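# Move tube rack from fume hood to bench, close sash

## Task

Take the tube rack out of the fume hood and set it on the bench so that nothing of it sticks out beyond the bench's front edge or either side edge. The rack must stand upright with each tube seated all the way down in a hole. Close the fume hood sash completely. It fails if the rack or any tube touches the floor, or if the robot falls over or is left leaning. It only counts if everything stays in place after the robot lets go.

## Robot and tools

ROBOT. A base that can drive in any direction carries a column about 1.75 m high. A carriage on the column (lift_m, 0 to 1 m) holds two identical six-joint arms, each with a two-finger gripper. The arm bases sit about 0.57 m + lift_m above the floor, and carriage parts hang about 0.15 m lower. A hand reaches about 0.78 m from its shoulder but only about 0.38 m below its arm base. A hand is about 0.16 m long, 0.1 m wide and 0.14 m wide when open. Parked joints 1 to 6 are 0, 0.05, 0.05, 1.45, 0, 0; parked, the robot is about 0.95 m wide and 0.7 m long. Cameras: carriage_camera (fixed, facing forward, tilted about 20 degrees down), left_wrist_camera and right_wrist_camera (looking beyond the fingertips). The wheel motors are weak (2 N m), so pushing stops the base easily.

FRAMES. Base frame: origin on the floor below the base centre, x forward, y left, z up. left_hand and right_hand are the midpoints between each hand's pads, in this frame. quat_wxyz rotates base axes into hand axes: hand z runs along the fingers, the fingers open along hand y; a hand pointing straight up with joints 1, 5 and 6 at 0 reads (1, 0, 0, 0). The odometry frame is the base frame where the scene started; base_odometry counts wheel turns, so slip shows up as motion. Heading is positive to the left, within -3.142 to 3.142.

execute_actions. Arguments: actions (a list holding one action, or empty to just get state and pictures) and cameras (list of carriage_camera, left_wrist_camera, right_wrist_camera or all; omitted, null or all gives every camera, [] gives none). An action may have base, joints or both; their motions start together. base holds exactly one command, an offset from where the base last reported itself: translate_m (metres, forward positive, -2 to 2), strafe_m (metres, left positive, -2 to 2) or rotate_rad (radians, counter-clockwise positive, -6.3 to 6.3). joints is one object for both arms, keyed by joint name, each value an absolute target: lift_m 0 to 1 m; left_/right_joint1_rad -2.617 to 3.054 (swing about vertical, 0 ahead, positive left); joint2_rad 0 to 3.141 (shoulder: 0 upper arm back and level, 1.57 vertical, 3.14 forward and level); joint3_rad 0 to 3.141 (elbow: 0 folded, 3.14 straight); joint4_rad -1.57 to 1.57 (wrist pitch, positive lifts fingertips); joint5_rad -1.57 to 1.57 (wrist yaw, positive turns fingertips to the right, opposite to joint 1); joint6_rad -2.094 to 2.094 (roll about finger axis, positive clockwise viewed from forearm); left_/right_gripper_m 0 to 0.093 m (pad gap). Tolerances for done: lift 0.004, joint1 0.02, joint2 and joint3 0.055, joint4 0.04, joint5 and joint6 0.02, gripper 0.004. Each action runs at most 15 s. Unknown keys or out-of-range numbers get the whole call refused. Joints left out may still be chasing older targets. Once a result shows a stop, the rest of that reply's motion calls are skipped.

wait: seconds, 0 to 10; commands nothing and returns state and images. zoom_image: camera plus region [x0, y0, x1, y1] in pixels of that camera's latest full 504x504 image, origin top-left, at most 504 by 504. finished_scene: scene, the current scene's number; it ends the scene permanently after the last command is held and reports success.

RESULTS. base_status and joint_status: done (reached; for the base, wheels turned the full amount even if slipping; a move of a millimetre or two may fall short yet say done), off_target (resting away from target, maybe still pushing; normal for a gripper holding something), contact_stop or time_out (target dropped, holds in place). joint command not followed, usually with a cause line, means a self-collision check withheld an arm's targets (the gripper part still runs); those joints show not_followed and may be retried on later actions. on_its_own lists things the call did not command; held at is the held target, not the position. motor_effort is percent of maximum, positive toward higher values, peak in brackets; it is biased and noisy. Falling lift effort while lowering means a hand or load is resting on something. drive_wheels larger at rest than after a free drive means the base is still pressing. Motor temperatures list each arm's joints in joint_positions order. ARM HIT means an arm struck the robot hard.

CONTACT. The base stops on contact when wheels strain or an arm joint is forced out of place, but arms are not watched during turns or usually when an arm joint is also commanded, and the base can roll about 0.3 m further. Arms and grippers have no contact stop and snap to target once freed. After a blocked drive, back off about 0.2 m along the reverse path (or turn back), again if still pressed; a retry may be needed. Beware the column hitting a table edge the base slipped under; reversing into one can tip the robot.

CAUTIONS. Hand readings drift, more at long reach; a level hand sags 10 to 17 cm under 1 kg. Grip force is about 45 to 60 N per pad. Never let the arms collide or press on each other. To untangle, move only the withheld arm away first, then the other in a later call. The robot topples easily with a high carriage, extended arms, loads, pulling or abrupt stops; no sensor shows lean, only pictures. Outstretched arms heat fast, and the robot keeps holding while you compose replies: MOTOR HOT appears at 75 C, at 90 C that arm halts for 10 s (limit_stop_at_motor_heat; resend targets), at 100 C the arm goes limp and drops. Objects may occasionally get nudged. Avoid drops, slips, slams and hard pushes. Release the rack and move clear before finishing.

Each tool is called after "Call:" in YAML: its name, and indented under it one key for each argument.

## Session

Call:
execute_actions:
  actions: []
  cameras: ["carriage_camera"]

Scene clock: 0.00 s.
Motor temperatures (°C, as the motors report them): left_arm=[29 29 37 32 30 28] | right_arm=[29 36 33 32 30 28]
base_odometry: x=+0.000 y=+0.000 heading=+0.000 (m, m, rad; odometry frame)
base_status: not commanded
joint_positions: lift_m=+0.298 left_joint1_rad=+0.019 left_joint2_rad=+0.025 left_joint3_rad=+0.062 left_joint4_rad=+1.443 left_joint5_rad=+0.004 left_joint6_rad=-0.052 left_gripper_m=+0.095 right_joint1_rad=+0.021 right_joint2_rad=+0.054 right_joint3_rad=+0.030 right_joint4_rad=+1.421 right_joint5_rad=-0.028 right_joint6_rad=+0.040 right_gripper_m=+0.095
joint_status: not commanded
motor_effort: lift_m=+38 drive_wheels=+4 (%)
left_hand: x=+0.2894 y=+0.3113 z=+1.3241 quat_wxyz=(+0.999, +0.000, +0.046, -0.017) (m; base frame)
right_hand: x=+0.3134 y=-0.3059 z=+1.3142 quat_wxyz=(+0.996, -0.013, +0.087, +0.031) (m; base frame)
pictures: carriage_camera
Images, in order (width x height): carriage_camera 504x504.

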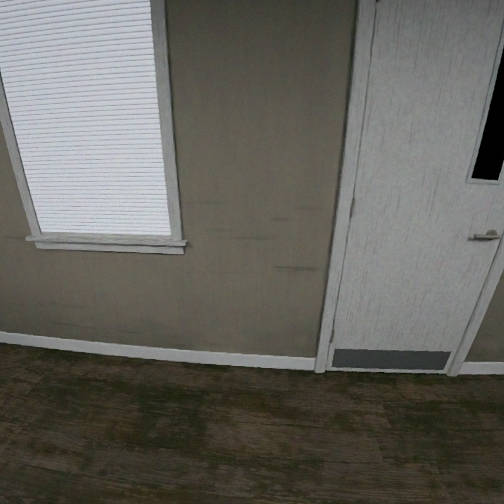

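Call:
execute_actions:
  actions:
    - {"base": {"rotate_rad": 1.5}}
  cameras: ["carriage_camera"]

Call:
execute_actions:
  actions:
    - {"base": {"rotate_rad": 1.5}}
  cameras: ["carriage_camera"]

Scene clock: 4.00 s.
Motor temperatures (°C, as the motors report them): left_arm=[29 29 37 32 30 28] | right_arm=[29 37 34 32 30 28]
base_odometry: x=+0.000 y=+0.000 heading=+1.499 (m, m, rad; odometry frame)
base_status: done
joint_positions: lift_m=+0.298 left_joint1_rad=+0.019 left_joint2_rad=+0.025 left_joint3_rad=+0.062 left_joint4_rad=+1.443 left_joint5_rad=+0.004 left_joint6_rad=-0.052 left_gripper_m=+0.095 right_joint1_rad=+0.021 right_joint2_rad=+0.054 right_joint3_rad=+0.030 right_joint4_rad=+1.421 right_joint5_rad=-0.028 right_joint6_rad=+0.040 right_gripper_m=+0.095
joint_status: not commanded
motor_effort: lift_m=+35(36) drive_wheels=+10(26) (%)
left_hand: x=+0.2894 y=+0.3113 z=+1.3241 quat_wxyz=(+0.999, +0.000, +0.046, -0.017) (m; base frame)
right_hand: x=+0.3134 y=-0.3059 z=+1.3142 quat_wxyz=(+0.996, -0.013, +0.087, +0.031) (m; base frame)
pictures: carriage_camera
Images, in order (width x height): carriage_camera 504x504.

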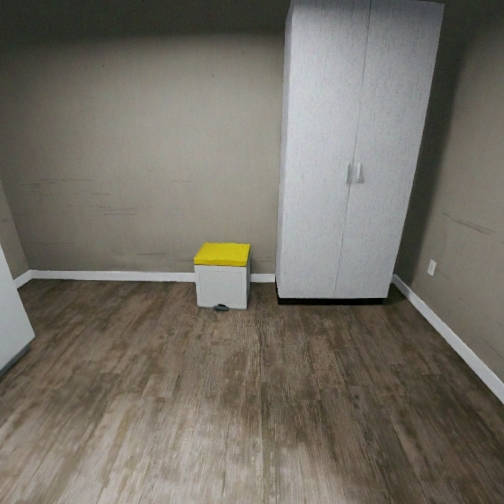

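Scene clock: 7.03 s.
Motor temperatures (°C, as the motors report them): left_arm=[29 30 37 32 30 28] | right_arm=[29 37 35 32 30 28]
base_odometry: x=+0.000 y=+0.000 heading=+2.997 (m, m, rad; odometry frame)
base_status: done
joint_positions: lift_m=+0.298 left_joint1_rad=+0.019 left_joint2_rad=+0.025 left_joint3_rad=+0.062 left_joint4_rad=+1.443 left_joint5_rad=+0.004 left_joint6_rad=-0.052 left_gripper_m=+0.095 right_joint1_rad=+0.021 right_joint2_rad=+0.054 right_joint3_rad=+0.030 right_joint4_rad=+1.421 right_joint5_rad=-0.028 right_joint6_rad=+0.040 right_gripper_m=+0.095
joint_status: not commanded
motor_effort: lift_m=+39(40) drive_wheels=+10(27) (%)
left_hand: x=+0.2894 y=+0.3113 z=+1.3241 quat_wxyz=(+0.999, +0.000, +0.046, -0.017) (m; base frame)
right_hand: x=+0.3134 y=-0.3059 z=+1.3142 quat_wxyz=(+0.996, -0.013, +0.087, +0.031) (m; base frame)
pictures: carriage_camera
Images, in order (width x height): carriage_camera 504x504.

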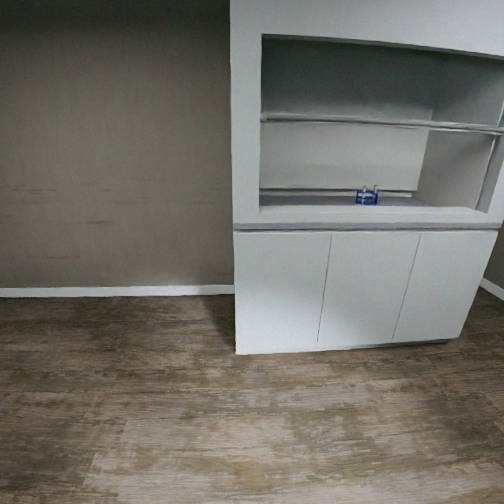

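Call:
execute_actions:
  actions:
    - {"base": {"strafe_m": -0.8}}
  cameras: []

Call:
execute_actions:
  actions:
    - {"base": {"translate_m": 0.9}}
  cameras: ["carriage_camera"]

Scene clock: 12.37 s.
Motor temperatures (°C, as the motors report them): left_arm=[29 30 38 32 30 28] | right_arm=[29 37 36 32 30 28]
base_odometry: x=+0.114 y=+0.792 heading=+2.998 (m, m, rad; odometry frame)
base_status: done
joint_positions: lift_m=+0.298 left_joint1_rad=+0.019 left_joint2_rad=+0.025 left_joint3_rad=+0.062 left_joint4_rad=+1.443 left_joint5_rad=+0.004 left_joint6_rad=-0.052 left_gripper_m=+0.095 right_joint1_rad=+0.021 right_joint2_rad=+0.054 right_joint3_rad=+0.030 right_joint4_rad=+1.421 right_joint5_rad=-0.028 right_joint6_rad=+0.040 right_gripper_m=+0.095
joint_status: not commanded
motor_effort: lift_m=+35(35) drive_wheels=-6(28) (%)
left_hand: x=+0.2894 y=+0.3113 z=+1.3241 quat_wxyz=(+0.999, +0.000, +0.046, -0.017) (m; base frame)
right_hand: x=+0.3134 y=-0.3059 z=+1.3142 quat_wxyz=(+0.996, -0.013, +0.087, +0.031) (m; base frame)
pictures: none
No camera images: the call's "cameras" was empty. Leave "cameras" out to get every camera's image.

Scene clock: 16.60 s.
Motor temperatures (°C, as the motors report them): left_arm=[29 30 38 32 30 28] | right_arm=[29 37 36 32 30 28]
base_odometry: x=-0.777 y=+0.921 heading=+2.998 (m, m, rad; odometry frame)
base_status: done
joint_positions: lift_m=+0.298 left_joint1_rad=+0.019 left_joint2_rad=+0.025 left_joint3_rad=+0.062 left_joint4_rad=+1.444 left_joint5_rad=+0.004 left_joint6_rad=-0.052 left_gripper_m=+0.095 right_joint1_rad=+0.021 right_joint2_rad=+0.054 right_joint3_rad=+0.030 right_joint4_rad=+1.422 right_joint5_rad=-0.028 right_joint6_rad=+0.040 right_gripper_m=+0.095
joint_status: not commanded
motor_effort: lift_m=+32(32) drive_wheels=-4(27) (%)
left_hand: x=+0.2890 y=+0.3113 z=+1.3241 quat_wxyz=(+0.999, +0.000, +0.045, -0.017) (m; base frame)
right_hand: x=+0.3133 y=-0.3059 z=+1.3142 quat_wxyz=(+0.996, -0.013, +0.087, +0.031) (m; base frame)
pictures: carriage_camera
Images, in order (width x height): carriage_camera 504x504.

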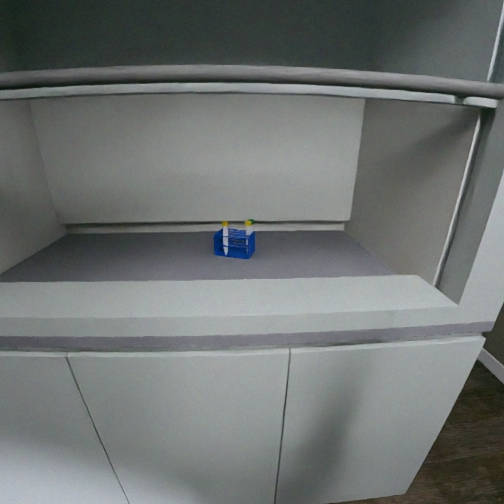

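Call:
zoom_image:
  camera: "carriage_camera"
  region: [180, 200, 290, 280]

Region (180, 200, 290, 280) of carriage_camera's 504x504 image, scaled by 4.582, with more detail than that image has; it fills the top 367 rows of this view, and the rest is white.

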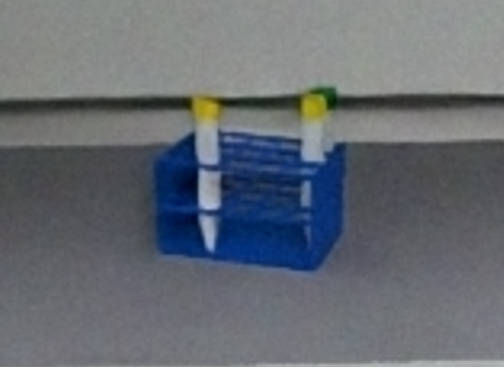

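Call:
execute_actions:
  actions:
    - {"joints": {"right_joint2_rad": 1.2, "right_joint3_rad": 0.5, "right_joint4_rad": 0.3, "right_joint5_rad": -1.35, "right_gripper_m": 0.093}}
  cameras: []

Call:
execute_actions:
  actions:
    - {"joints": {"lift_m": 0.35, "right_joint2_rad": 2.565, "right_joint3_rad": 1.41, "right_joint4_rad": 1.155}}
  cameras: ["carriage_camera", "right_wrist_camera"]

Scene clock: 25.13 s.
Motor temperatures (°C, as the motors report them): left_arm=[29 30 38 32 30 28] | right_arm=[29 37 37 32 30 28]
base_odometry: x=-0.777 y=+0.921 heading=+2.998 (m, m, rad; odometry frame)
base_status: not commanded
joint_positions: lift_m=+0.298 left_joint1_rad=+0.019 left_joint2_rad=+0.025 left_joint3_rad=+0.062 left_joint4_rad=+1.444 left_joint5_rad=+0.004 left_joint6_rad=-0.052 left_gripper_m=+0.095 right_joint1_rad=+0.021 right_joint2_rad=+1.188 right_joint3_rad=+0.496 right_joint4_rad=+0.305 right_joint5_rad=-1.342 right_joint6_rad=+0.040 right_gripper_m=+0.093
joint_status: all done
motor_effort: lift_m=+33(34) drive_wheels=-4(4) (%)
left_hand: x=+0.2890 y=+0.3113 z=+1.3241 quat_wxyz=(+0.999, +0.000, +0.045, -0.017) (m; base frame)
right_hand: x=+0.5178 y=-0.1391 z=+1.0958 quat_wxyz=(+0.421, -0.341, +0.653, +0.529) (m; base frame)
pictures: none
No camera images: the call's "cameras" was empty. Leave "cameras" out to get every camera's image.

Scene clock: 26.77 s.
Motor temperatures (°C, as the motors report them): left_arm=[29 30 39 32 30 28] | right_arm=[29 38 38 33 30 28]
base_odometry: x=-0.777 y=+0.921 heading=+2.998 (m, m, rad; odometry frame)
base_status: not commanded
joint_positions: lift_m=+0.350 left_joint1_rad=+0.019 left_joint2_rad=+0.025 left_joint3_rad=+0.062 left_joint4_rad=+1.443 left_joint5_rad=+0.004 left_joint6_rad=-0.052 left_gripper_m=+0.095 right_joint1_rad=+0.021 right_joint2_rad=+2.539 right_joint3_rad=+1.398 right_joint4_rad=+1.157 right_joint5_rad=-1.351 right_joint6_rad=+0.027 right_gripper_m=+0.093
joint_status: all done
motor_effort: lift_m=+37(44) drive_wheels=-4(4) (%)
left_hand: x=+0.2892 y=+0.3113 z=+1.3765 quat_wxyz=(+0.999, +0.000, +0.045, -0.017) (m; base frame)
right_hand: x=+0.7703 y=-0.1335 z=+1.0098 quat_wxyz=(+0.546, -0.444, +0.549, +0.452) (m; base frame)
pictures: carriage_camera, right_wrist_camera
Images, in order (width x height): carriage_camera 504x504, right_wrist_camera 504x504.

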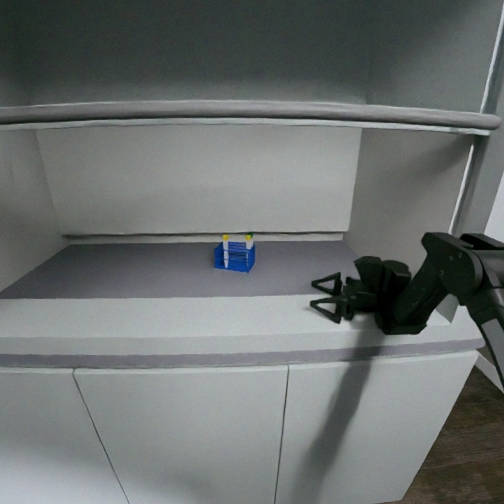

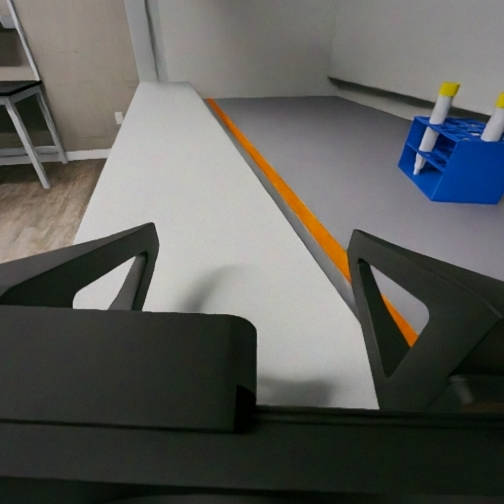

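Call:
execute_actions:
  actions:
    - {"base": {"translate_m": 0.24}}
  cameras: ["carriage_camera", "right_wrist_camera"]

Scene clock: 30.10 s.
Motor temperatures (°C, as the motors report them): left_arm=[29 30 39 32 30 28] | right_arm=[29 40 38 33 30 28]
base_odometry: x=-1.014 y=+0.956 heading=+2.997 (m, m, rad; odometry frame)
base_status: done
joint_positions: lift_m=+0.350 left_joint1_rad=+0.019 left_joint2_rad=+0.025 left_joint3_rad=+0.062 left_joint4_rad=+1.444 left_joint5_rad=+0.004 left_joint6_rad=-0.052 left_gripper_m=+0.095 right_joint1_rad=+0.021 right_joint2_rad=+2.547 right_joint3_rad=+1.398 right_joint4_rad=+1.157 right_joint5_rad=-1.351 right_joint6_rad=+0.031 right_gripper_m=+0.093
joint_status: not commanded
motor_effort: lift_m=+35(36) drive_wheels=-6(27) (%)
left_hand: x=+0.2891 y=+0.3113 z=+1.3765 quat_wxyz=(+0.999, +0.000, +0.045, -0.017) (m; base frame)
right_hand: x=+0.7699 y=-0.1336 z=+1.0057 quat_wxyz=(+0.542, -0.441, +0.552, +0.455) (m; base frame)
pictures: carriage_camera, right_wrist_camera
Images, in order (width x height): carriage_camera 504x504, right_wrist_camera 504x504.

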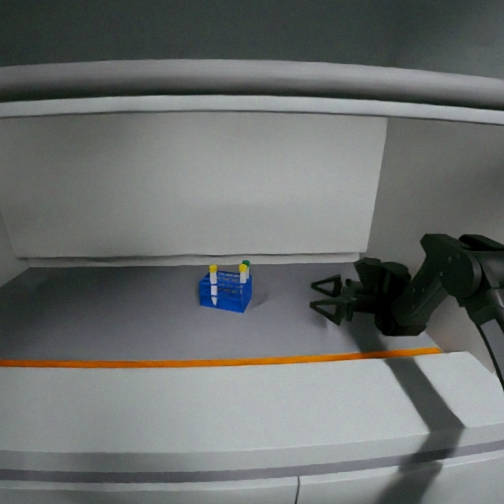

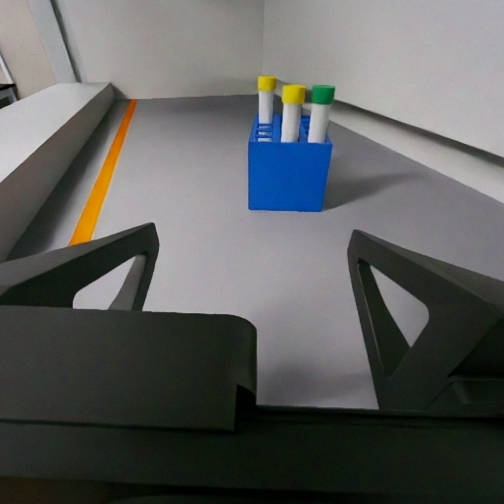

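Call:
execute_actions:
  actions:
    - {"joints": {"lift_m": 0.318, "right_joint2_rad": 2.74, "right_joint3_rad": 1.89, "right_joint4_rad": 0.85}}
  cameras: ["carriage_camera", "right_wrist_camera"]

Scene clock: 33.87 s.
Motor temperatures (°C, as the motors report them): left_arm=[29 30 39 32 30 28] | right_arm=[29 43 39 34 30 28]
base_odometry: x=-1.014 y=+0.956 heading=+2.997 (m, m, rad; odometry frame)
base_status: not commanded
joint_positions: lift_m=+0.318 left_joint1_rad=+0.019 left_joint2_rad=+0.025 left_joint3_rad=+0.062 left_joint4_rad=+1.443 left_joint5_rad=+0.004 left_joint6_rad=-0.052 left_gripper_m=+0.095 right_joint1_rad=+0.021 right_joint2_rad=+2.729 right_joint3_rad=+1.882 right_joint4_rad=+0.867 right_joint5_rad=-1.355 right_joint6_rad=+0.031 right_gripper_m=+0.093
joint_status: all done
motor_effort: lift_m=+28(33) drive_wheels=-1(6) (%)
left_hand: x=+0.2892 y=+0.3113 z=+1.3447 quat_wxyz=(+0.999, +0.000, +0.045, -0.017) (m; base frame)
right_hand: x=+0.8444 y=-0.1318 z=+0.9886 quat_wxyz=(+0.545, -0.445, +0.547, +0.453) (m; base frame)
pictures: carriage_camera, right_wrist_camera
Images, in order (width x height): carriage_camera 504x504, right_wrist_camera 504x504.

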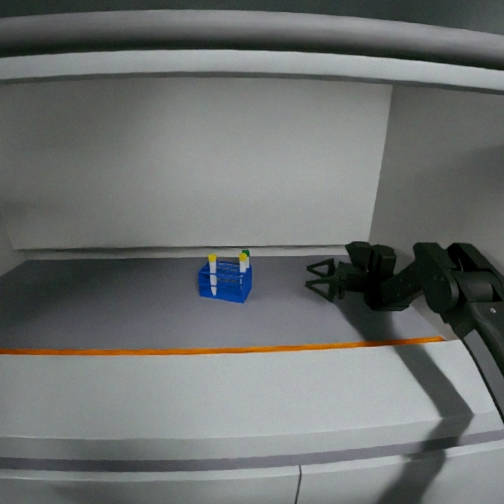

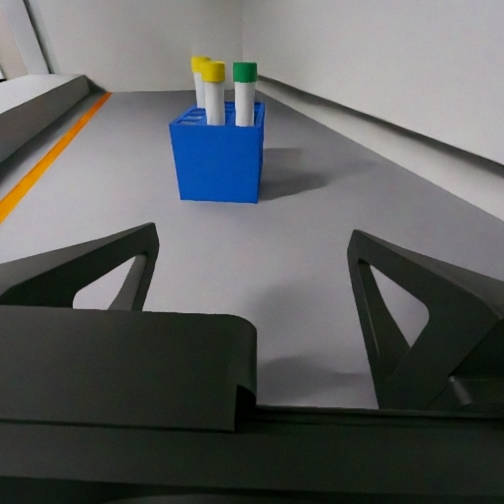

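Call:
execute_actions:
  actions:
    - {"base": {"strafe_m": 0.1}, "joints": {"lift_m": 0.293}}
  cameras: ["carriage_camera", "right_wrist_camera"]

Scene clock: 36.77 s.
Motor temperatures (°C, as the motors report them): left_arm=[29 30 39 32 30 28] | right_arm=[29 46 39 34 30 28]
base_odometry: x=-1.029 y=+0.857 heading=+2.997 (m, m, rad; odometry frame)
base_status: done
joint_positions: lift_m=+0.293 left_joint1_rad=+0.019 left_joint2_rad=+0.025 left_joint3_rad=+0.062 left_joint4_rad=+1.443 left_joint5_rad=+0.005 left_joint6_rad=-0.052 left_gripper_m=+0.095 right_joint1_rad=+0.022 right_joint2_rad=+2.736 right_joint3_rad=+1.884 right_joint4_rad=+0.868 right_joint5_rad=-1.352 right_joint6_rad=+0.030 right_gripper_m=+0.093
joint_status: all done
motor_effort: lift_m=+32(36) drive_wheels=-3(27) (%)
left_hand: x=+0.2893 y=+0.3112 z=+1.3196 quat_wxyz=(+0.999, +0.001, +0.046, -0.017) (m; base frame)
right_hand: x=+0.8447 y=-0.1308 z=+0.9604 quat_wxyz=(+0.544, -0.444, +0.549, +0.453) (m; base frame)
pictures: carriage_camera, right_wrist_camera
Images, in order (width x height): carriage_camera 504x504, right_wrist_camera 504x504.

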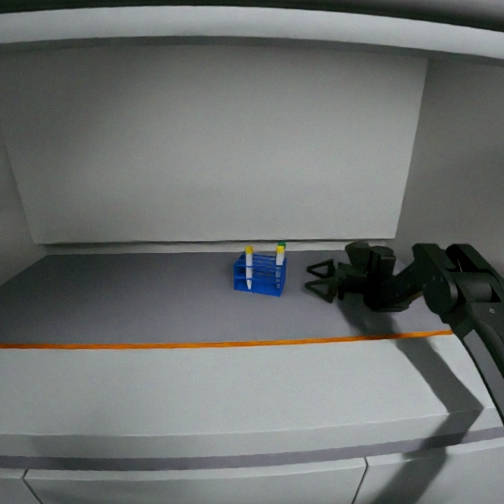

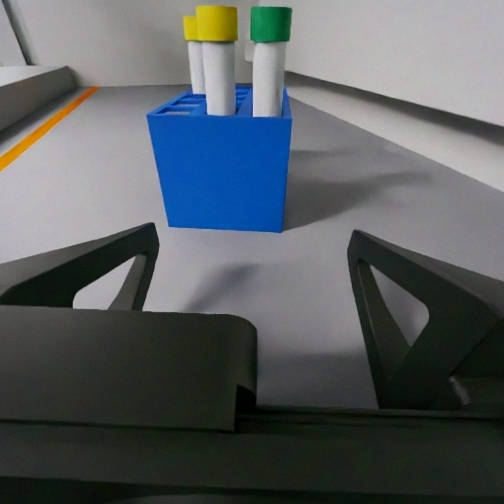

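Call:
execute_actions:
  actions:
    - {"base": {"translate_m": -0.012}}
  cameras: []

Call:
execute_actions:
  actions:
    - {"base": {"strafe_m": 0.05}}
  cameras: ["carriage_camera", "right_wrist_camera"]

Scene clock: 38.70 s.
Motor temperatures (°C, as the motors report them): left_arm=[29 30 39 32 30 28] | right_arm=[29 48 39 34 30 28]
base_odometry: x=-1.017 y=+0.855 heading=+2.997 (m, m, rad; odometry frame)
base_status: done
joint_positions: lift_m=+0.293 left_joint1_rad=+0.019 left_joint2_rad=+0.025 left_joint3_rad=+0.062 left_joint4_rad=+1.443 left_joint5_rad=+0.005 left_joint6_rad=-0.052 left_gripper_m=+0.095 right_joint1_rad=+0.022 right_joint2_rad=+2.736 right_joint3_rad=+1.884 right_joint4_rad=+0.868 right_joint5_rad=-1.352 right_joint6_rad=+0.031 right_gripper_m=+0.093
joint_status: not commanded
motor_effort: lift_m=+32(32) drive_wheels=+0(8) (%)
left_hand: x=+0.2893 y=+0.3112 z=+1.3196 quat_wxyz=(+0.999, +0.001, +0.046, -0.017) (m; base frame)
right_hand: x=+0.8448 y=-0.1309 z=+0.9604 quat_wxyz=(+0.544, -0.444, +0.549, +0.453) (m; base frame)
pictures: none
No camera images: the call's "cameras" was empty. Leave "cameras" out to get every camera's image.

Scene clock: 40.03 s.
Motor temperatures (°C, as the motors report them): left_arm=[29 30 39 32 30 28] | right_arm=[29 49 39 34 30 28]
base_odometry: x=-1.024 y=+0.806 heading=+2.997 (m, m, rad; odometry frame)
base_status: done
joint_positions: lift_m=+0.293 left_joint1_rad=+0.019 left_joint2_rad=+0.025 left_joint3_rad=+0.062 left_joint4_rad=+1.443 left_joint5_rad=+0.005 left_joint6_rad=-0.052 left_gripper_m=+0.095 right_joint1_rad=+0.022 right_joint2_rad=+2.736 right_joint3_rad=+1.884 right_joint4_rad=+0.868 right_joint5_rad=-1.352 right_joint6_rad=+0.031 right_gripper_m=+0.093
joint_status: not commanded
motor_effort: lift_m=+30(33) drive_wheels=-3(24) (%)
left_hand: x=+0.2893 y=+0.3112 z=+1.3196 quat_wxyz=(+0.999, +0.001, +0.046, -0.017) (m; base frame)
right_hand: x=+0.8448 y=-0.1309 z=+0.9604 quat_wxyz=(+0.544, -0.444, +0.549, +0.453) (m; base frame)
pictures: carriage_camera, right_wrist_camera
Images, in order (width x height): carriage_camera 504x504, right_wrist_camera 504x504.

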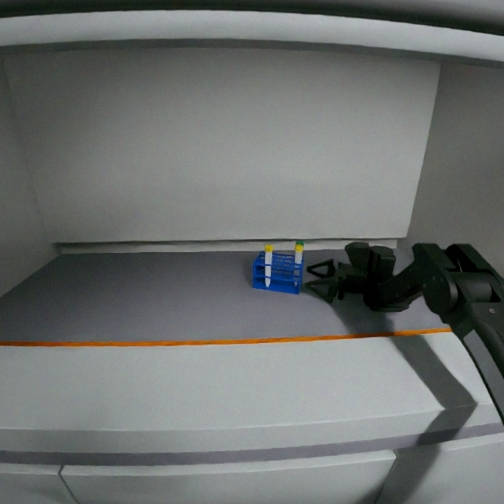

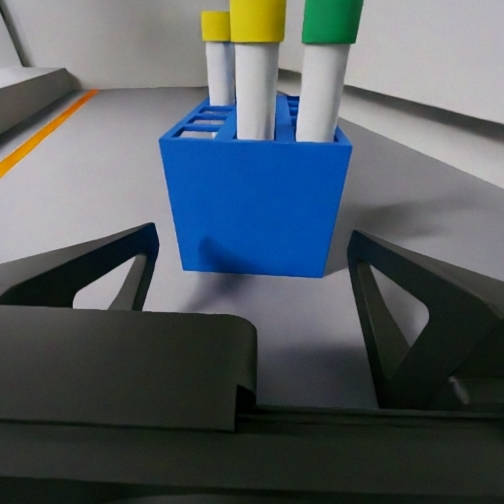

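Call:
execute_actions:
  actions:
    - {"base": {"strafe_m": 0.035}}
  cameras: []

Call:
execute_actions:
  actions:
    - {"base": {"translate_m": 0.01}}
  cameras: []

Call:
execute_actions:
  actions:
    - {"base": {"strafe_m": 0.035}}
  cameras: ["carriage_camera", "right_wrist_camera"]

Scene clock: 42.03 s.
Motor temperatures (°C, as the motors report them): left_arm=[29 30 39 32 30 28] | right_arm=[29 51 40 34 30 28]
base_odometry: x=-1.029 y=+0.771 heading=+2.997 (m, m, rad; odometry frame)
base_status: done
joint_positions: lift_m=+0.293 left_joint1_rad=+0.019 left_joint2_rad=+0.025 left_joint3_rad=+0.062 left_joint4_rad=+1.443 left_joint5_rad=+0.005 left_joint6_rad=-0.052 left_gripper_m=+0.095 right_joint1_rad=+0.021 right_joint2_rad=+2.736 right_joint3_rad=+1.884 right_joint4_rad=+0.868 right_joint5_rad=-1.351 right_joint6_rad=+0.031 right_gripper_m=+0.093
joint_status: not commanded
motor_effort: lift_m=+31(33) drive_wheels=+4(27) (%)
left_hand: x=+0.2893 y=+0.3112 z=+1.3196 quat_wxyz=(+0.999, +0.001, +0.046, -0.017) (m; base frame)
right_hand: x=+0.8453 y=-0.1320 z=+0.9604 quat_wxyz=(+0.545, -0.443, +0.550, +0.453) (m; base frame)
pictures: none
No camera images: the call's "cameras" was empty. Leave "cameras" out to get every camera's image.

Scene clock: 42.73 s.
Motor temperatures (°C, as the motors report them): left_arm=[29 30 39 32 30 28] | right_arm=[29 52 40 34 30 28]
base_odometry: x=-1.039 y=+0.773 heading=+2.998 (m, m, rad; odometry frame)
base_status: done
joint_positions: lift_m=+0.293 left_joint1_rad=+0.019 left_joint2_rad=+0.025 left_joint3_rad=+0.062 left_joint4_rad=+1.443 left_joint5_rad=+0.005 left_joint6_rad=-0.052 left_gripper_m=+0.095 right_joint1_rad=+0.021 right_joint2_rad=+2.736 right_joint3_rad=+1.884 right_joint4_rad=+0.869 right_joint5_rad=-1.351 right_joint6_rad=+0.031 right_gripper_m=+0.093
joint_status: not commanded
motor_effort: lift_m=+30(31) drive_wheels=-2(10) (%)
left_hand: x=+0.2894 y=+0.3112 z=+1.3196 quat_wxyz=(+0.999, +0.001, +0.046, -0.017) (m; base frame)
right_hand: x=+0.8452 y=-0.1320 z=+0.9605 quat_wxyz=(+0.545, -0.443, +0.549, +0.452) (m; base frame)
pictures: none
No camera images: the call's "cameras" was empty. Leave "cameras" out to get every camera's image.

Scene clock: 43.83 s.
Motor temperatures (°C, as the motors report them): left_arm=[29 30 39 32 30 28] | right_arm=[29 53 40 34 30 28]
base_odometry: x=-1.044 y=+0.738 heading=+2.997 (m, m, rad; odometry frame)
base_status: done
joint_positions: lift_m=+0.293 left_joint1_rad=+0.019 left_joint2_rad=+0.025 left_joint3_rad=+0.062 left_joint4_rad=+1.443 left_joint5_rad=+0.005 left_joint6_rad=-0.052 left_gripper_m=+0.095 right_joint1_rad=+0.022 right_joint2_rad=+2.736 right_joint3_rad=+1.884 right_joint4_rad=+0.868 right_joint5_rad=-1.351 right_joint6_rad=+0.031 right_gripper_m=+0.093
joint_status: not commanded
motor_effort: lift_m=+28(31) drive_wheels=+2(26) (%)
left_hand: x=+0.2894 y=+0.3112 z=+1.3196 quat_wxyz=(+0.999, +0.001, +0.046, -0.017) (m; base frame)
right_hand: x=+0.8451 y=-0.1313 z=+0.9605 quat_wxyz=(+0.545, -0.443, +0.549, +0.453) (m; base frame)
pictures: carriage_camera, right_wrist_camera
Images, in order (width x height): carriage_camera 504x504, right_wrist_camera 504x504.

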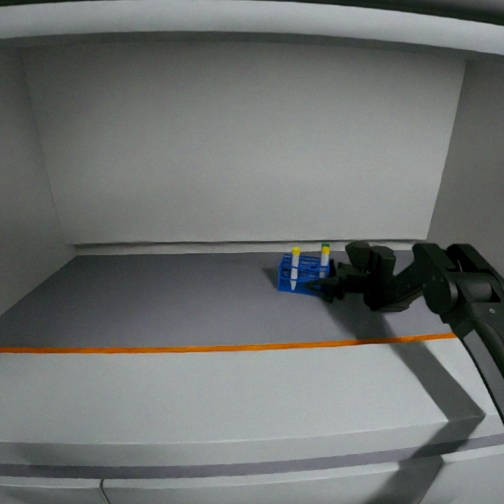

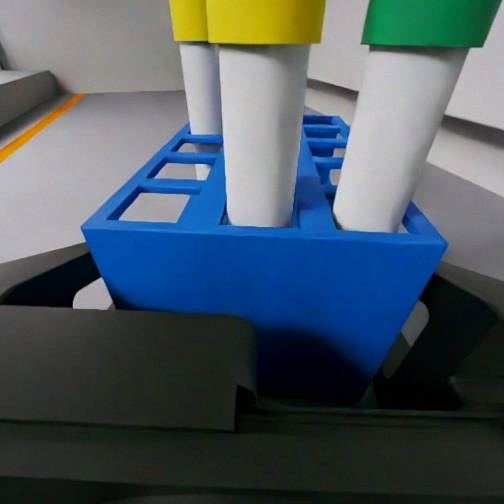

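The rack is deep between the fingers. Close the gripper.

Call:
execute_actions:
  actions:
    - {"joints": {"right_gripper_m": 0.06}}
  cameras: []

Call:
execute_actions:
  actions:
    - {"joints": {"lift_m": 0.36, "right_gripper_m": 0.06}}
  cameras: ["carriage_camera", "right_wrist_camera"]

Scene clock: 45.80 s.
Motor temperatures (°C, as the motors report them): left_arm=[29 30 39 32 30 28] | right_arm=[29 55 40 34 30 28]
base_odometry: x=-1.044 y=+0.738 heading=+2.997 (m, m, rad; odometry frame)
base_status: not commanded
joint_positions: lift_m=+0.293 left_joint1_rad=+0.019 left_joint2_rad=+0.025 left_joint3_rad=+0.062 left_joint4_rad=+1.443 left_joint5_rad=+0.005 left_joint6_rad=-0.052 left_gripper_m=+0.095 right_joint1_rad=+0.022 right_joint2_rad=+2.736 right_joint3_rad=+1.884 right_joint4_rad=+0.868 right_joint5_rad=-1.349 right_joint6_rad=+0.031 right_gripper_m=+0.082
joint_status: right_gripper_m off_target (ended at +0.082, target +0.060)
motor_effort: lift_m=+34(31) drive_wheels=-1(3) (%)
left_hand: x=+0.2894 y=+0.3112 z=+1.3196 quat_wxyz=(+0.999, +0.001, +0.046, -0.017) (m; base frame)
right_hand: x=+0.8453 y=-0.1314 z=+0.9605 quat_wxyz=(+0.545, -0.443, +0.550, +0.453) (m; base frame)
pictures: none
No camera images: the call's "cameras" was empty. Leave "cameras" out to get every camera's image.

Scene clock: 46.60 s.
Motor temperatures (°C, as the motors report them): left_arm=[29 30 39 32 30 28] | right_arm=[29 55 40 35 30 28]
base_odometry: x=-1.044 y=+0.738 heading=+2.997 (m, m, rad; odometry frame)
base_status: not commanded
joint_positions: lift_m=+0.360 left_joint1_rad=+0.019 left_joint2_rad=+0.025 left_joint3_rad=+0.062 left_joint4_rad=+1.442 left_joint5_rad=+0.004 left_joint6_rad=-0.052 left_gripper_m=+0.095 right_joint1_rad=+0.022 right_joint2_rad=+2.743 right_joint3_rad=+1.884 right_joint4_rad=+0.845 right_joint5_rad=-1.350 right_joint6_rad=+0.032 right_gripper_m=+0.082
joint_status: right_gripper_m off_target (ended at +0.082, target +0.060); the others done
motor_effort: lift_m=+39(43) drive_wheels=+1(3) (%)
left_hand: x=+0.2895 y=+0.3113 z=+1.3864 quat_wxyz=(+0.999, +0.001, +0.046, -0.017) (m; base frame)
right_hand: x=+0.8449 y=-0.1314 z=+1.0206 quat_wxyz=(+0.536, -0.436, +0.558, +0.459) (m; base frame)
pictures: carriage_camera, right_wrist_camera
Images, in order (width x height): carriage_camera 504x504, right_wrist_camera 504x504.

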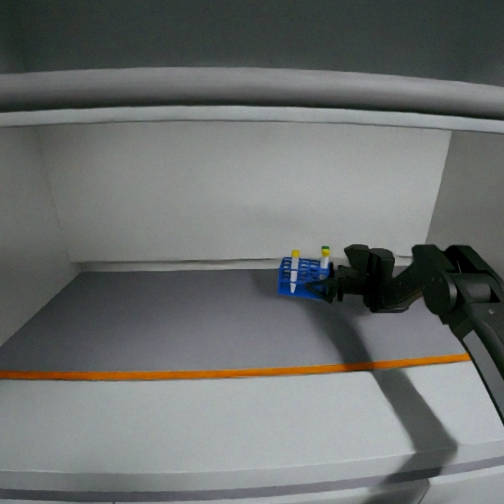

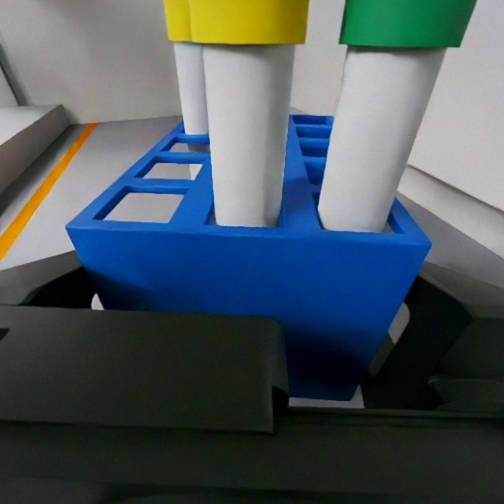

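Call:
execute_actions:
  actions:
    - {"base": {"translate_m": -0.55}, "joints": {"right_joint2_rad": 2.565, "right_joint3_rad": 1.41, "right_joint4_rad": 1.155, "right_joint5_rad": -1.55, "right_gripper_m": 0.06}}
  cameras: ["carriage_camera"]

Call:
execute_actions:
  actions:
    - {"base": {"rotate_rad": 1.571}, "joints": {"lift_m": 0.45}}
  cameras: ["carriage_camera"]

Scene clock: 51.07 s.
Motor temperatures (°C, as the motors report them): left_arm=[29 30 40 32 30 28] | right_arm=[29 58 40 35 30 28]
base_odometry: x=-0.500 y=+0.659 heading=+2.998 (m, m, rad; odometry frame)
base_status: done
joint_positions: lift_m=+0.360 left_joint1_rad=+0.019 left_joint2_rad=+0.025 left_joint3_rad=+0.062 left_joint4_rad=+1.442 left_joint5_rad=+0.004 left_joint6_rad=-0.052 left_gripper_m=+0.095 right_joint1_rad=+0.022 right_joint2_rad=+2.566 right_joint3_rad=+1.414 right_joint4_rad=+1.151 right_joint5_rad=-1.545 right_joint6_rad=+0.033 right_gripper_m=+0.082
joint_status: right_gripper_m off_target (ended at +0.082, target +0.060); the others done
motor_effort: lift_m=+35(38) drive_wheels=-2(23) (%)
left_hand: x=+0.2895 y=+0.3113 z=+1.3864 quat_wxyz=(+0.999, +0.001, +0.046, -0.017) (m; base frame)
right_hand: x=+0.7387 y=-0.1295 z=+1.0104 quat_wxyz=(+0.493, -0.491, +0.509, +0.507) (m; base frame)
pictures: carriage_camera
Images, in order (width x height): carriage_camera 504x504.

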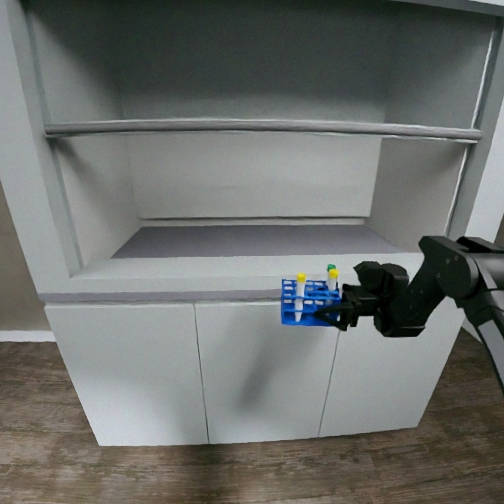

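Scene clock: 54.17 s.
Motor temperatures (°C, as the motors report them): left_arm=[29 30 40 32 30 28] | right_arm=[29 59 40 35 30 28]
base_odometry: x=-0.500 y=+0.659 heading=-1.716 (m, m, rad; odometry frame)
base_status: done
joint_positions: lift_m=+0.450 left_joint1_rad=+0.019 left_joint2_rad=+0.025 left_joint3_rad=+0.062 left_joint4_rad=+1.442 left_joint5_rad=+0.005 left_joint6_rad=-0.052 left_gripper_m=+0.095 right_joint1_rad=+0.021 right_joint2_rad=+2.570 right_joint3_rad=+1.414 right_joint4_rad=+1.150 right_joint5_rad=-1.549 right_joint6_rad=+0.033 right_gripper_m=+0.082
joint_status: all done
motor_effort: lift_m=+38(44) drive_wheels=+10(31) (%)
left_hand: x=+0.2895 y=+0.3112 z=+1.4764 quat_wxyz=(+0.999, +0.001, +0.046, -0.017) (m; base frame)
right_hand: x=+0.7381 y=-0.1301 z=+1.0986 quat_wxyz=(+0.491, -0.490, +0.510, +0.509) (m; base frame)
pictures: carriage_camera
Images, in order (width x height): carriage_camera 504x504.

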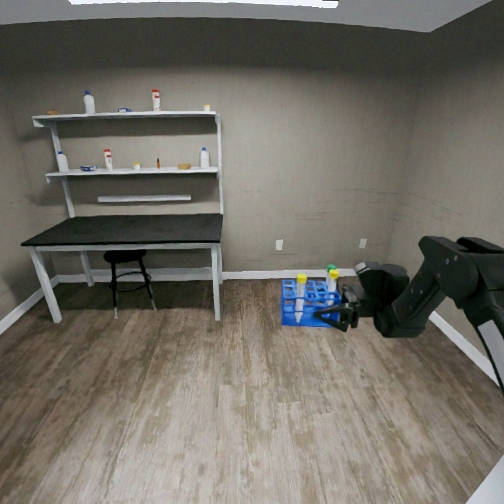

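Call:
execute_actions:
  actions:
    - {"base": {"strafe_m": 0.8}}
  cameras: []

Call:
execute_actions:
  actions:
    - {"base": {"translate_m": 1.2}}
  cameras: ["carriage_camera"]

Scene clock: 59.47 s.
Motor temperatures (°C, as the motors report them): left_arm=[29 30 40 32 30 28] | right_arm=[29 61 40 35 30 28]
base_odometry: x=+0.292 y=+0.544 heading=-1.715 (m, m, rad; odometry frame)
base_status: done
joint_positions: lift_m=+0.450 left_joint1_rad=+0.019 left_joint2_rad=+0.025 left_joint3_rad=+0.062 left_joint4_rad=+1.442 left_joint5_rad=+0.005 left_joint6_rad=-0.052 left_gripper_m=+0.095 right_joint1_rad=+0.022 right_joint2_rad=+2.570 right_joint3_rad=+1.414 right_joint4_rad=+1.150 right_joint5_rad=-1.549 right_joint6_rad=+0.033 right_gripper_m=+0.082
joint_status: not commanded
motor_effort: lift_m=+36(37) drive_wheels=-4(29) (%)
left_hand: x=+0.2895 y=+0.3112 z=+1.4764 quat_wxyz=(+0.999, +0.001, +0.046, -0.017) (m; base frame)
right_hand: x=+0.7378 y=-0.1292 z=+1.0986 quat_wxyz=(+0.490, -0.491, +0.509, +0.509) (m; base frame)
pictures: none
No camera images: the call's "cameras" was empty. Leave "cameras" out to get every camera's image.

Scene clock: 64.30 s.
Motor temperatures (°C, as the motors report them): left_arm=[29 30 40 32 30 28] | right_arm=[29 63 40 35 30 28]
base_odometry: x=+0.121 y=-0.644 heading=-1.714 (m, m, rad; odometry frame)
base_status: done
joint_positions: lift_m=+0.450 left_joint1_rad=+0.019 left_joint2_rad=+0.025 left_joint3_rad=+0.062 left_joint4_rad=+1.443 left_joint5_rad=+0.005 left_joint6_rad=-0.052 left_gripper_m=+0.095 right_joint1_rad=+0.023 right_joint2_rad=+2.570 right_joint3_rad=+1.414 right_joint4_rad=+1.150 right_joint5_rad=-1.549 right_joint6_rad=+0.033 right_gripper_m=+0.082
joint_status: not commanded
motor_effort: lift_m=+39(36) drive_wheels=-3(27) (%)
left_hand: x=+0.2893 y=+0.3112 z=+1.4764 quat_wxyz=(+0.999, +0.001, +0.046, -0.017) (m; base frame)
right_hand: x=+0.7376 y=-0.1288 z=+1.0986 quat_wxyz=(+0.490, -0.491, +0.509, +0.510) (m; base frame)
pictures: carriage_camera
Images, in order (width x height): carriage_camera 504x504.

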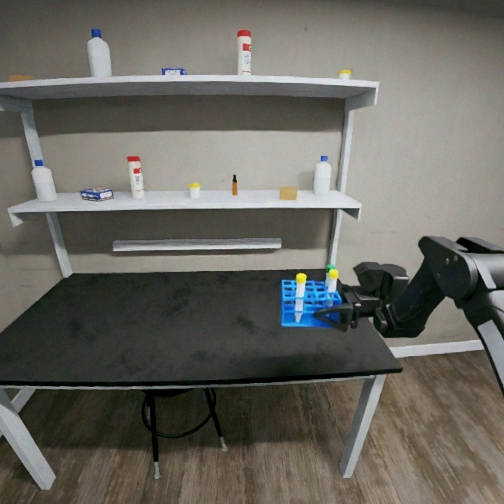

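Call:
execute_actions:
  actions:
    - {"base": {"translate_m": 0.36}, "joints": {"lift_m": 0.22}}
  cameras: []

Call:
execute_actions:
  actions:
    - {"base": {"strafe_m": 0.1}, "joints": {"lift_m": 0.18}}
  cameras: ["carriage_camera", "right_wrist_camera"]

Scene clock: 68.07 s.
Motor temperatures (°C, as the motors report them): left_arm=[29 30 40 32 30 28] | right_arm=[29 64 40 36 30 28]
base_odometry: x=+0.071 y=-1.000 heading=-1.713 (m, m, rad; odometry frame)
base_status: done
joint_positions: lift_m=+0.220 left_joint1_rad=+0.019 left_joint2_rad=+0.025 left_joint3_rad=+0.062 left_joint4_rad=+1.443 left_joint5_rad=+0.004 left_joint6_rad=-0.052 left_gripper_m=+0.095 right_joint1_rad=+0.022 right_joint2_rad=+2.570 right_joint3_rad=+1.414 right_joint4_rad=+1.148 right_joint5_rad=-1.551 right_joint6_rad=+0.033 right_gripper_m=+0.082
joint_status: all done
motor_effort: lift_m=+35(36) drive_wheels=-4(28) (%)
left_hand: x=+0.2892 y=+0.3113 z=+1.2466 quat_wxyz=(+0.999, +0.001, +0.045, -0.017) (m; base frame)
right_hand: x=+0.7374 y=-0.1292 z=+0.8684 quat_wxyz=(+0.489, -0.491, +0.509, +0.511) (m; base frame)
pictures: none
No camera images: the call's "cameras" was empty. Leave "cameras" out to get every camera's image.

Scene clock: 69.73 s.
Motor temperatures (°C, as the motors report them): left_arm=[29 30 40 32 30 28] | right_arm=[29 65 40 36 30 28]
base_odometry: x=+0.170 y=-1.014 heading=-1.713 (m, m, rad; odometry frame)
base_status: done
joint_positions: lift_m=+0.180 left_joint1_rad=+0.019 left_joint2_rad=+0.025 left_joint3_rad=+0.062 left_joint4_rad=+1.443 left_joint5_rad=+0.004 left_joint6_rad=-0.052 left_gripper_m=+0.095 right_joint1_rad=+0.023 right_joint2_rad=+2.576 right_joint3_rad=+1.414 right_joint4_rad=+1.146 right_joint5_rad=-1.550 right_joint6_rad=+0.033 right_gripper_m=+0.082
joint_status: all done
motor_effort: lift_m=+34(37) drive_wheels=-3(25) (%)
left_hand: x=+0.2893 y=+0.3113 z=+1.2065 quat_wxyz=(+0.999, +0.001, +0.046, -0.017) (m; base frame)
right_hand: x=+0.7371 y=-0.1290 z=+0.8256 quat_wxyz=(+0.487, -0.488, +0.512, +0.513) (m; base frame)
pictures: carriage_camera, right_wrist_camera
Images, in order (width x height): carriage_camera 504x504, right_wrist_camera 504x504.

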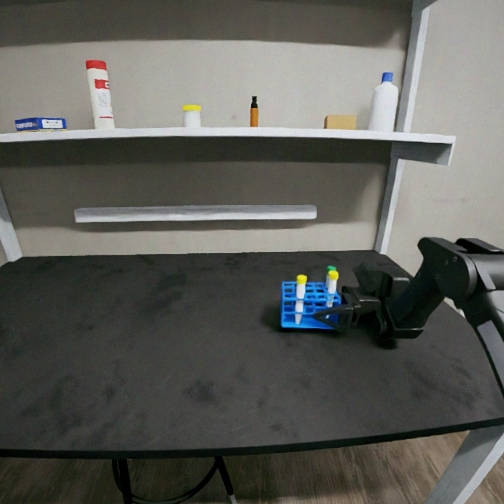

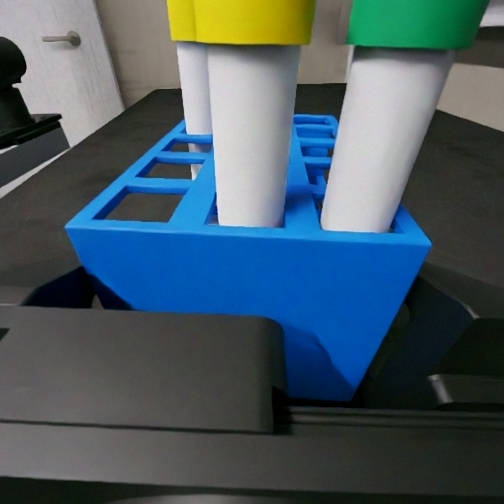

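Call:
execute_actions:
  actions:
    - {"joints": {"lift_m": 0.156}}
  cameras: []

Call:
execute_actions:
  actions:
    - {"joints": {"right_gripper_m": 0.093}}
  cameras: []

Call:
execute_actions:
  actions:
    - {"base": {"strafe_m": -0.17}}
  cameras: ["carriage_camera", "right_wrist_camera"]

Scene clock: 71.60 s.
Motor temperatures (°C, as the motors report them): left_arm=[29 30 40 32 30 28] | right_arm=[29 66 40 36 30 28]
base_odometry: x=+0.170 y=-1.014 heading=-1.713 (m, m, rad; odometry frame)
base_status: not commanded
joint_positions: lift_m=+0.156 left_joint1_rad=+0.019 left_joint2_rad=+0.025 left_joint3_rad=+0.062 left_joint4_rad=+1.443 left_joint5_rad=+0.004 left_joint6_rad=-0.052 left_gripper_m=+0.095 right_joint1_rad=+0.023 right_joint2_rad=+2.576 right_joint3_rad=+1.414 right_joint4_rad=+1.144 right_joint5_rad=-1.550 right_joint6_rad=+0.033 right_gripper_m=+0.082
joint_status: all done
motor_effort: lift_m=+32(34) drive_wheels=-3(3) (%)
left_hand: x=+0.2893 y=+0.3113 z=+1.1826 quat_wxyz=(+0.999, +0.001, +0.046, -0.017) (m; base frame)
right_hand: x=+0.7371 y=-0.1290 z=+0.8013 quat_wxyz=(+0.486, -0.487, +0.512, +0.513) (m; base frame)
pictures: none
No camera images: the call's "cameras" was empty. Leave "cameras" out to get every camera's image.

Scene clock: 72.13 s.
Motor temperatures (°C, as the motors report them): left_arm=[29 30 40 32 30 28] | right_arm=[29 66 40 36 30 28]
base_odometry: x=+0.170 y=-1.014 heading=-1.713 (m, m, rad; odometry frame)
base_status: not commanded
joint_positions: lift_m=+0.156 left_joint1_rad=+0.019 left_joint2_rad=+0.025 left_joint3_rad=+0.062 left_joint4_rad=+1.443 left_joint5_rad=+0.004 left_joint6_rad=-0.052 left_gripper_m=+0.095 right_joint1_rad=+0.023 right_joint2_rad=+2.576 right_joint3_rad=+1.414 right_joint4_rad=+1.144 right_joint5_rad=-1.550 right_joint6_rad=+0.033 right_gripper_m=+0.093
joint_status: all done
motor_effort: lift_m=+32(34) drive_wheels=-1(2) (%)
left_hand: x=+0.2893 y=+0.3113 z=+1.1826 quat_wxyz=(+0.999, +0.001, +0.046, -0.017) (m; base frame)
right_hand: x=+0.7371 y=-0.1290 z=+0.8013 quat_wxyz=(+0.486, -0.487, +0.512, +0.513) (m; base frame)
pictures: none
No camera images: the call's "cameras" was empty. Leave "cameras" out to get every camera's image.

Scene clock: 74.20 s.
Motor temperatures (°C, as the motors report them): left_arm=[29 30 40 32 30 28] | right_arm=[29 66 40 36 30 28]
base_odometry: x=+0.001 y=-0.991 heading=-1.713 (m, m, rad; odometry frame)
base_status: done
joint_positions: lift_m=+0.156 left_joint1_rad=+0.019 left_joint2_rad=+0.025 left_joint3_rad=+0.062 left_joint4_rad=+1.443 left_joint5_rad=+0.005 left_joint6_rad=-0.052 left_gripper_m=+0.095 right_joint1_rad=+0.022 right_joint2_rad=+2.576 right_joint3_rad=+1.414 right_joint4_rad=+1.145 right_joint5_rad=-1.550 right_joint6_rad=+0.033 right_gripper_m=+0.093
joint_status: not commanded
motor_effort: lift_m=+31(34) drive_wheels=-2(25) (%)
left_hand: x=+0.2893 y=+0.3112 z=+1.1826 quat_wxyz=(+0.999, +0.001, +0.046, -0.017) (m; base frame)
right_hand: x=+0.7373 y=-0.1296 z=+0.8014 quat_wxyz=(+0.487, -0.487, +0.513, +0.513) (m; base frame)
pictures: carriage_camera, right_wrist_camera
Images, in order (width x height): carriage_camera 504x504, right_wrist_camera 504x504.

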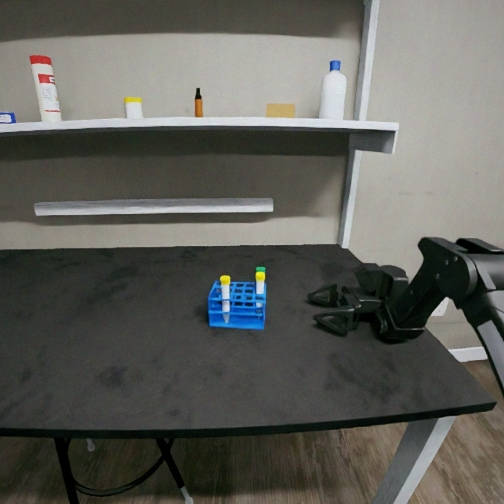

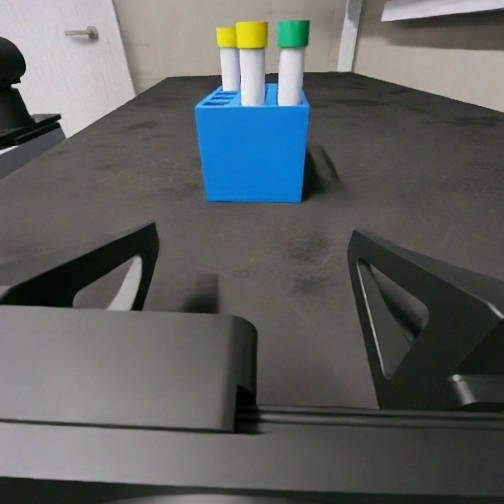

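Call:
execute_actions:
  actions:
    - {"base": {"translate_m": -0.5}}
  cameras: []

Call:
execute_actions:
  actions:
    - {"base": {"translate_m": -1.25}, "joints": {"lift_m": 0.78, "left_joint2_rad": 2.0, "left_joint3_rad": 0.43, "left_joint4_rad": 1.56, "left_gripper_m": 0.02, "right_joint2_rad": 2.0, "right_joint3_rad": 0.43, "right_joint4_rad": 1.56, "right_joint5_rad": 0.0, "right_gripper_m": 0.02}}
  cameras: []

Call:
execute_actions:
  actions:
    - {"base": {"rotate_rad": -1.54}}
  cameras: ["carriage_camera"]

Scene clock: 80.40 s.
Motor temperatures (°C, as the motors report them): left_arm=[29 30 41 32 30 28] | right_arm=[29 68 39 36 30 28]
base_odometry: x=+0.072 y=-0.496 heading=-1.713 (m, m, rad; odometry frame)
base_status: done
joint_positions: lift_m=+0.156 left_joint1_rad=+0.019 left_joint2_rad=+0.025 left_joint3_rad=+0.062 left_joint4_rad=+1.443 left_joint5_rad=+0.005 left_joint6_rad=-0.052 left_gripper_m=+0.095 right_joint1_rad=+0.022 right_joint2_rad=+2.576 right_joint3_rad=+1.414 right_joint4_rad=+1.145 right_joint5_rad=-1.550 right_joint6_rad=+0.033 right_gripper_m=+0.093
joint_status: not commanded
motor_effort: lift_m=+34(38) drive_wheels=-4(24) (%)
left_hand: x=+0.2893 y=+0.3112 z=+1.1826 quat_wxyz=(+0.999, +0.001, +0.046, -0.017) (m; base frame)
right_hand: x=+0.7373 y=-0.1296 z=+0.8014 quat_wxyz=(+0.487, -0.487, +0.513, +0.513) (m; base frame)
pictures: none
No camera images: the call's "cameras" was empty. Leave "cameras" out to get every camera's image.

Scene clock: 85.33 s.
Motor temperatures (°C, as the motors report them): left_arm=[29 31 40 33 30 28] | right_arm=[29 66 39 37 30 28]
base_odometry: x=+0.250 y=+0.742 heading=-1.714 (m, m, rad; odometry frame)
base_status: done
joint_positions: lift_m=+0.780 left_joint1_rad=+0.019 left_joint2_rad=+1.998 left_joint3_rad=+0.425 left_joint4_rad=+1.557 left_joint5_rad=+0.005 left_joint6_rad=-0.052 left_gripper_m=+0.020 right_joint1_rad=+0.022 right_joint2_rad=+2.010 right_joint3_rad=+0.442 right_joint4_rad=+1.568 right_joint5_rad=-0.006 right_joint6_rad=+0.033 right_gripper_m=+0.020
joint_status: all done
motor_effort: lift_m=+33(43) drive_wheels=-2(29) (%)
left_hand: x=+0.7028 y=+0.3189 z=+1.4772 quat_wxyz=(+0.701, -0.023, +0.712, -0.013) (m; base frame)
right_hand: x=+0.7068 y=-0.3011 z=+1.4800 quat_wxyz=(+0.707, +0.002, +0.707, +0.022) (m; base frame)
pictures: none
No camera images: the call's "cameras" was empty. Leave "cameras" out to get every camera's image.

Scene clock: 88.40 s.
Motor temperatures (°C, as the motors report them): left_arm=[29 31 40 34 30 28] | right_arm=[29 65 39 38 30 28]
base_odometry: x=+0.250 y=+0.742 heading=+3.031 (m, m, rad; odometry frame)
base_status: done
joint_positions: lift_m=+0.780 left_joint1_rad=+0.019 left_joint2_rad=+1.998 left_joint3_rad=+0.425 left_joint4_rad=+1.557 left_joint5_rad=+0.005 left_joint6_rad=-0.052 left_gripper_m=+0.020 right_joint1_rad=+0.019 right_joint2_rad=+2.010 right_joint3_rad=+0.442 right_joint4_rad=+1.568 right_joint5_rad=-0.002 right_joint6_rad=+0.033 right_gripper_m=+0.020
joint_status: not commanded
motor_effort: lift_m=+32(35) drive_wheels=+11(30) (%)
left_hand: x=+0.7028 y=+0.3189 z=+1.4772 quat_wxyz=(+0.701, -0.023, +0.712, -0.013) (m; base frame)
right_hand: x=+0.7069 y=-0.3027 z=+1.4800 quat_wxyz=(+0.707, +0.004, +0.707, +0.019) (m; base frame)
pictures: carriage_camera
Images, in order (width x height): carriage_camera 504x504.

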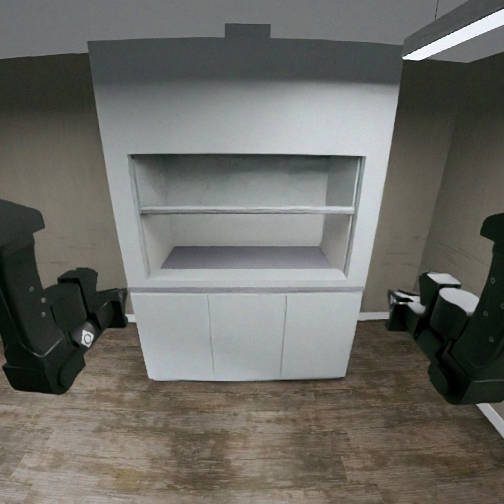

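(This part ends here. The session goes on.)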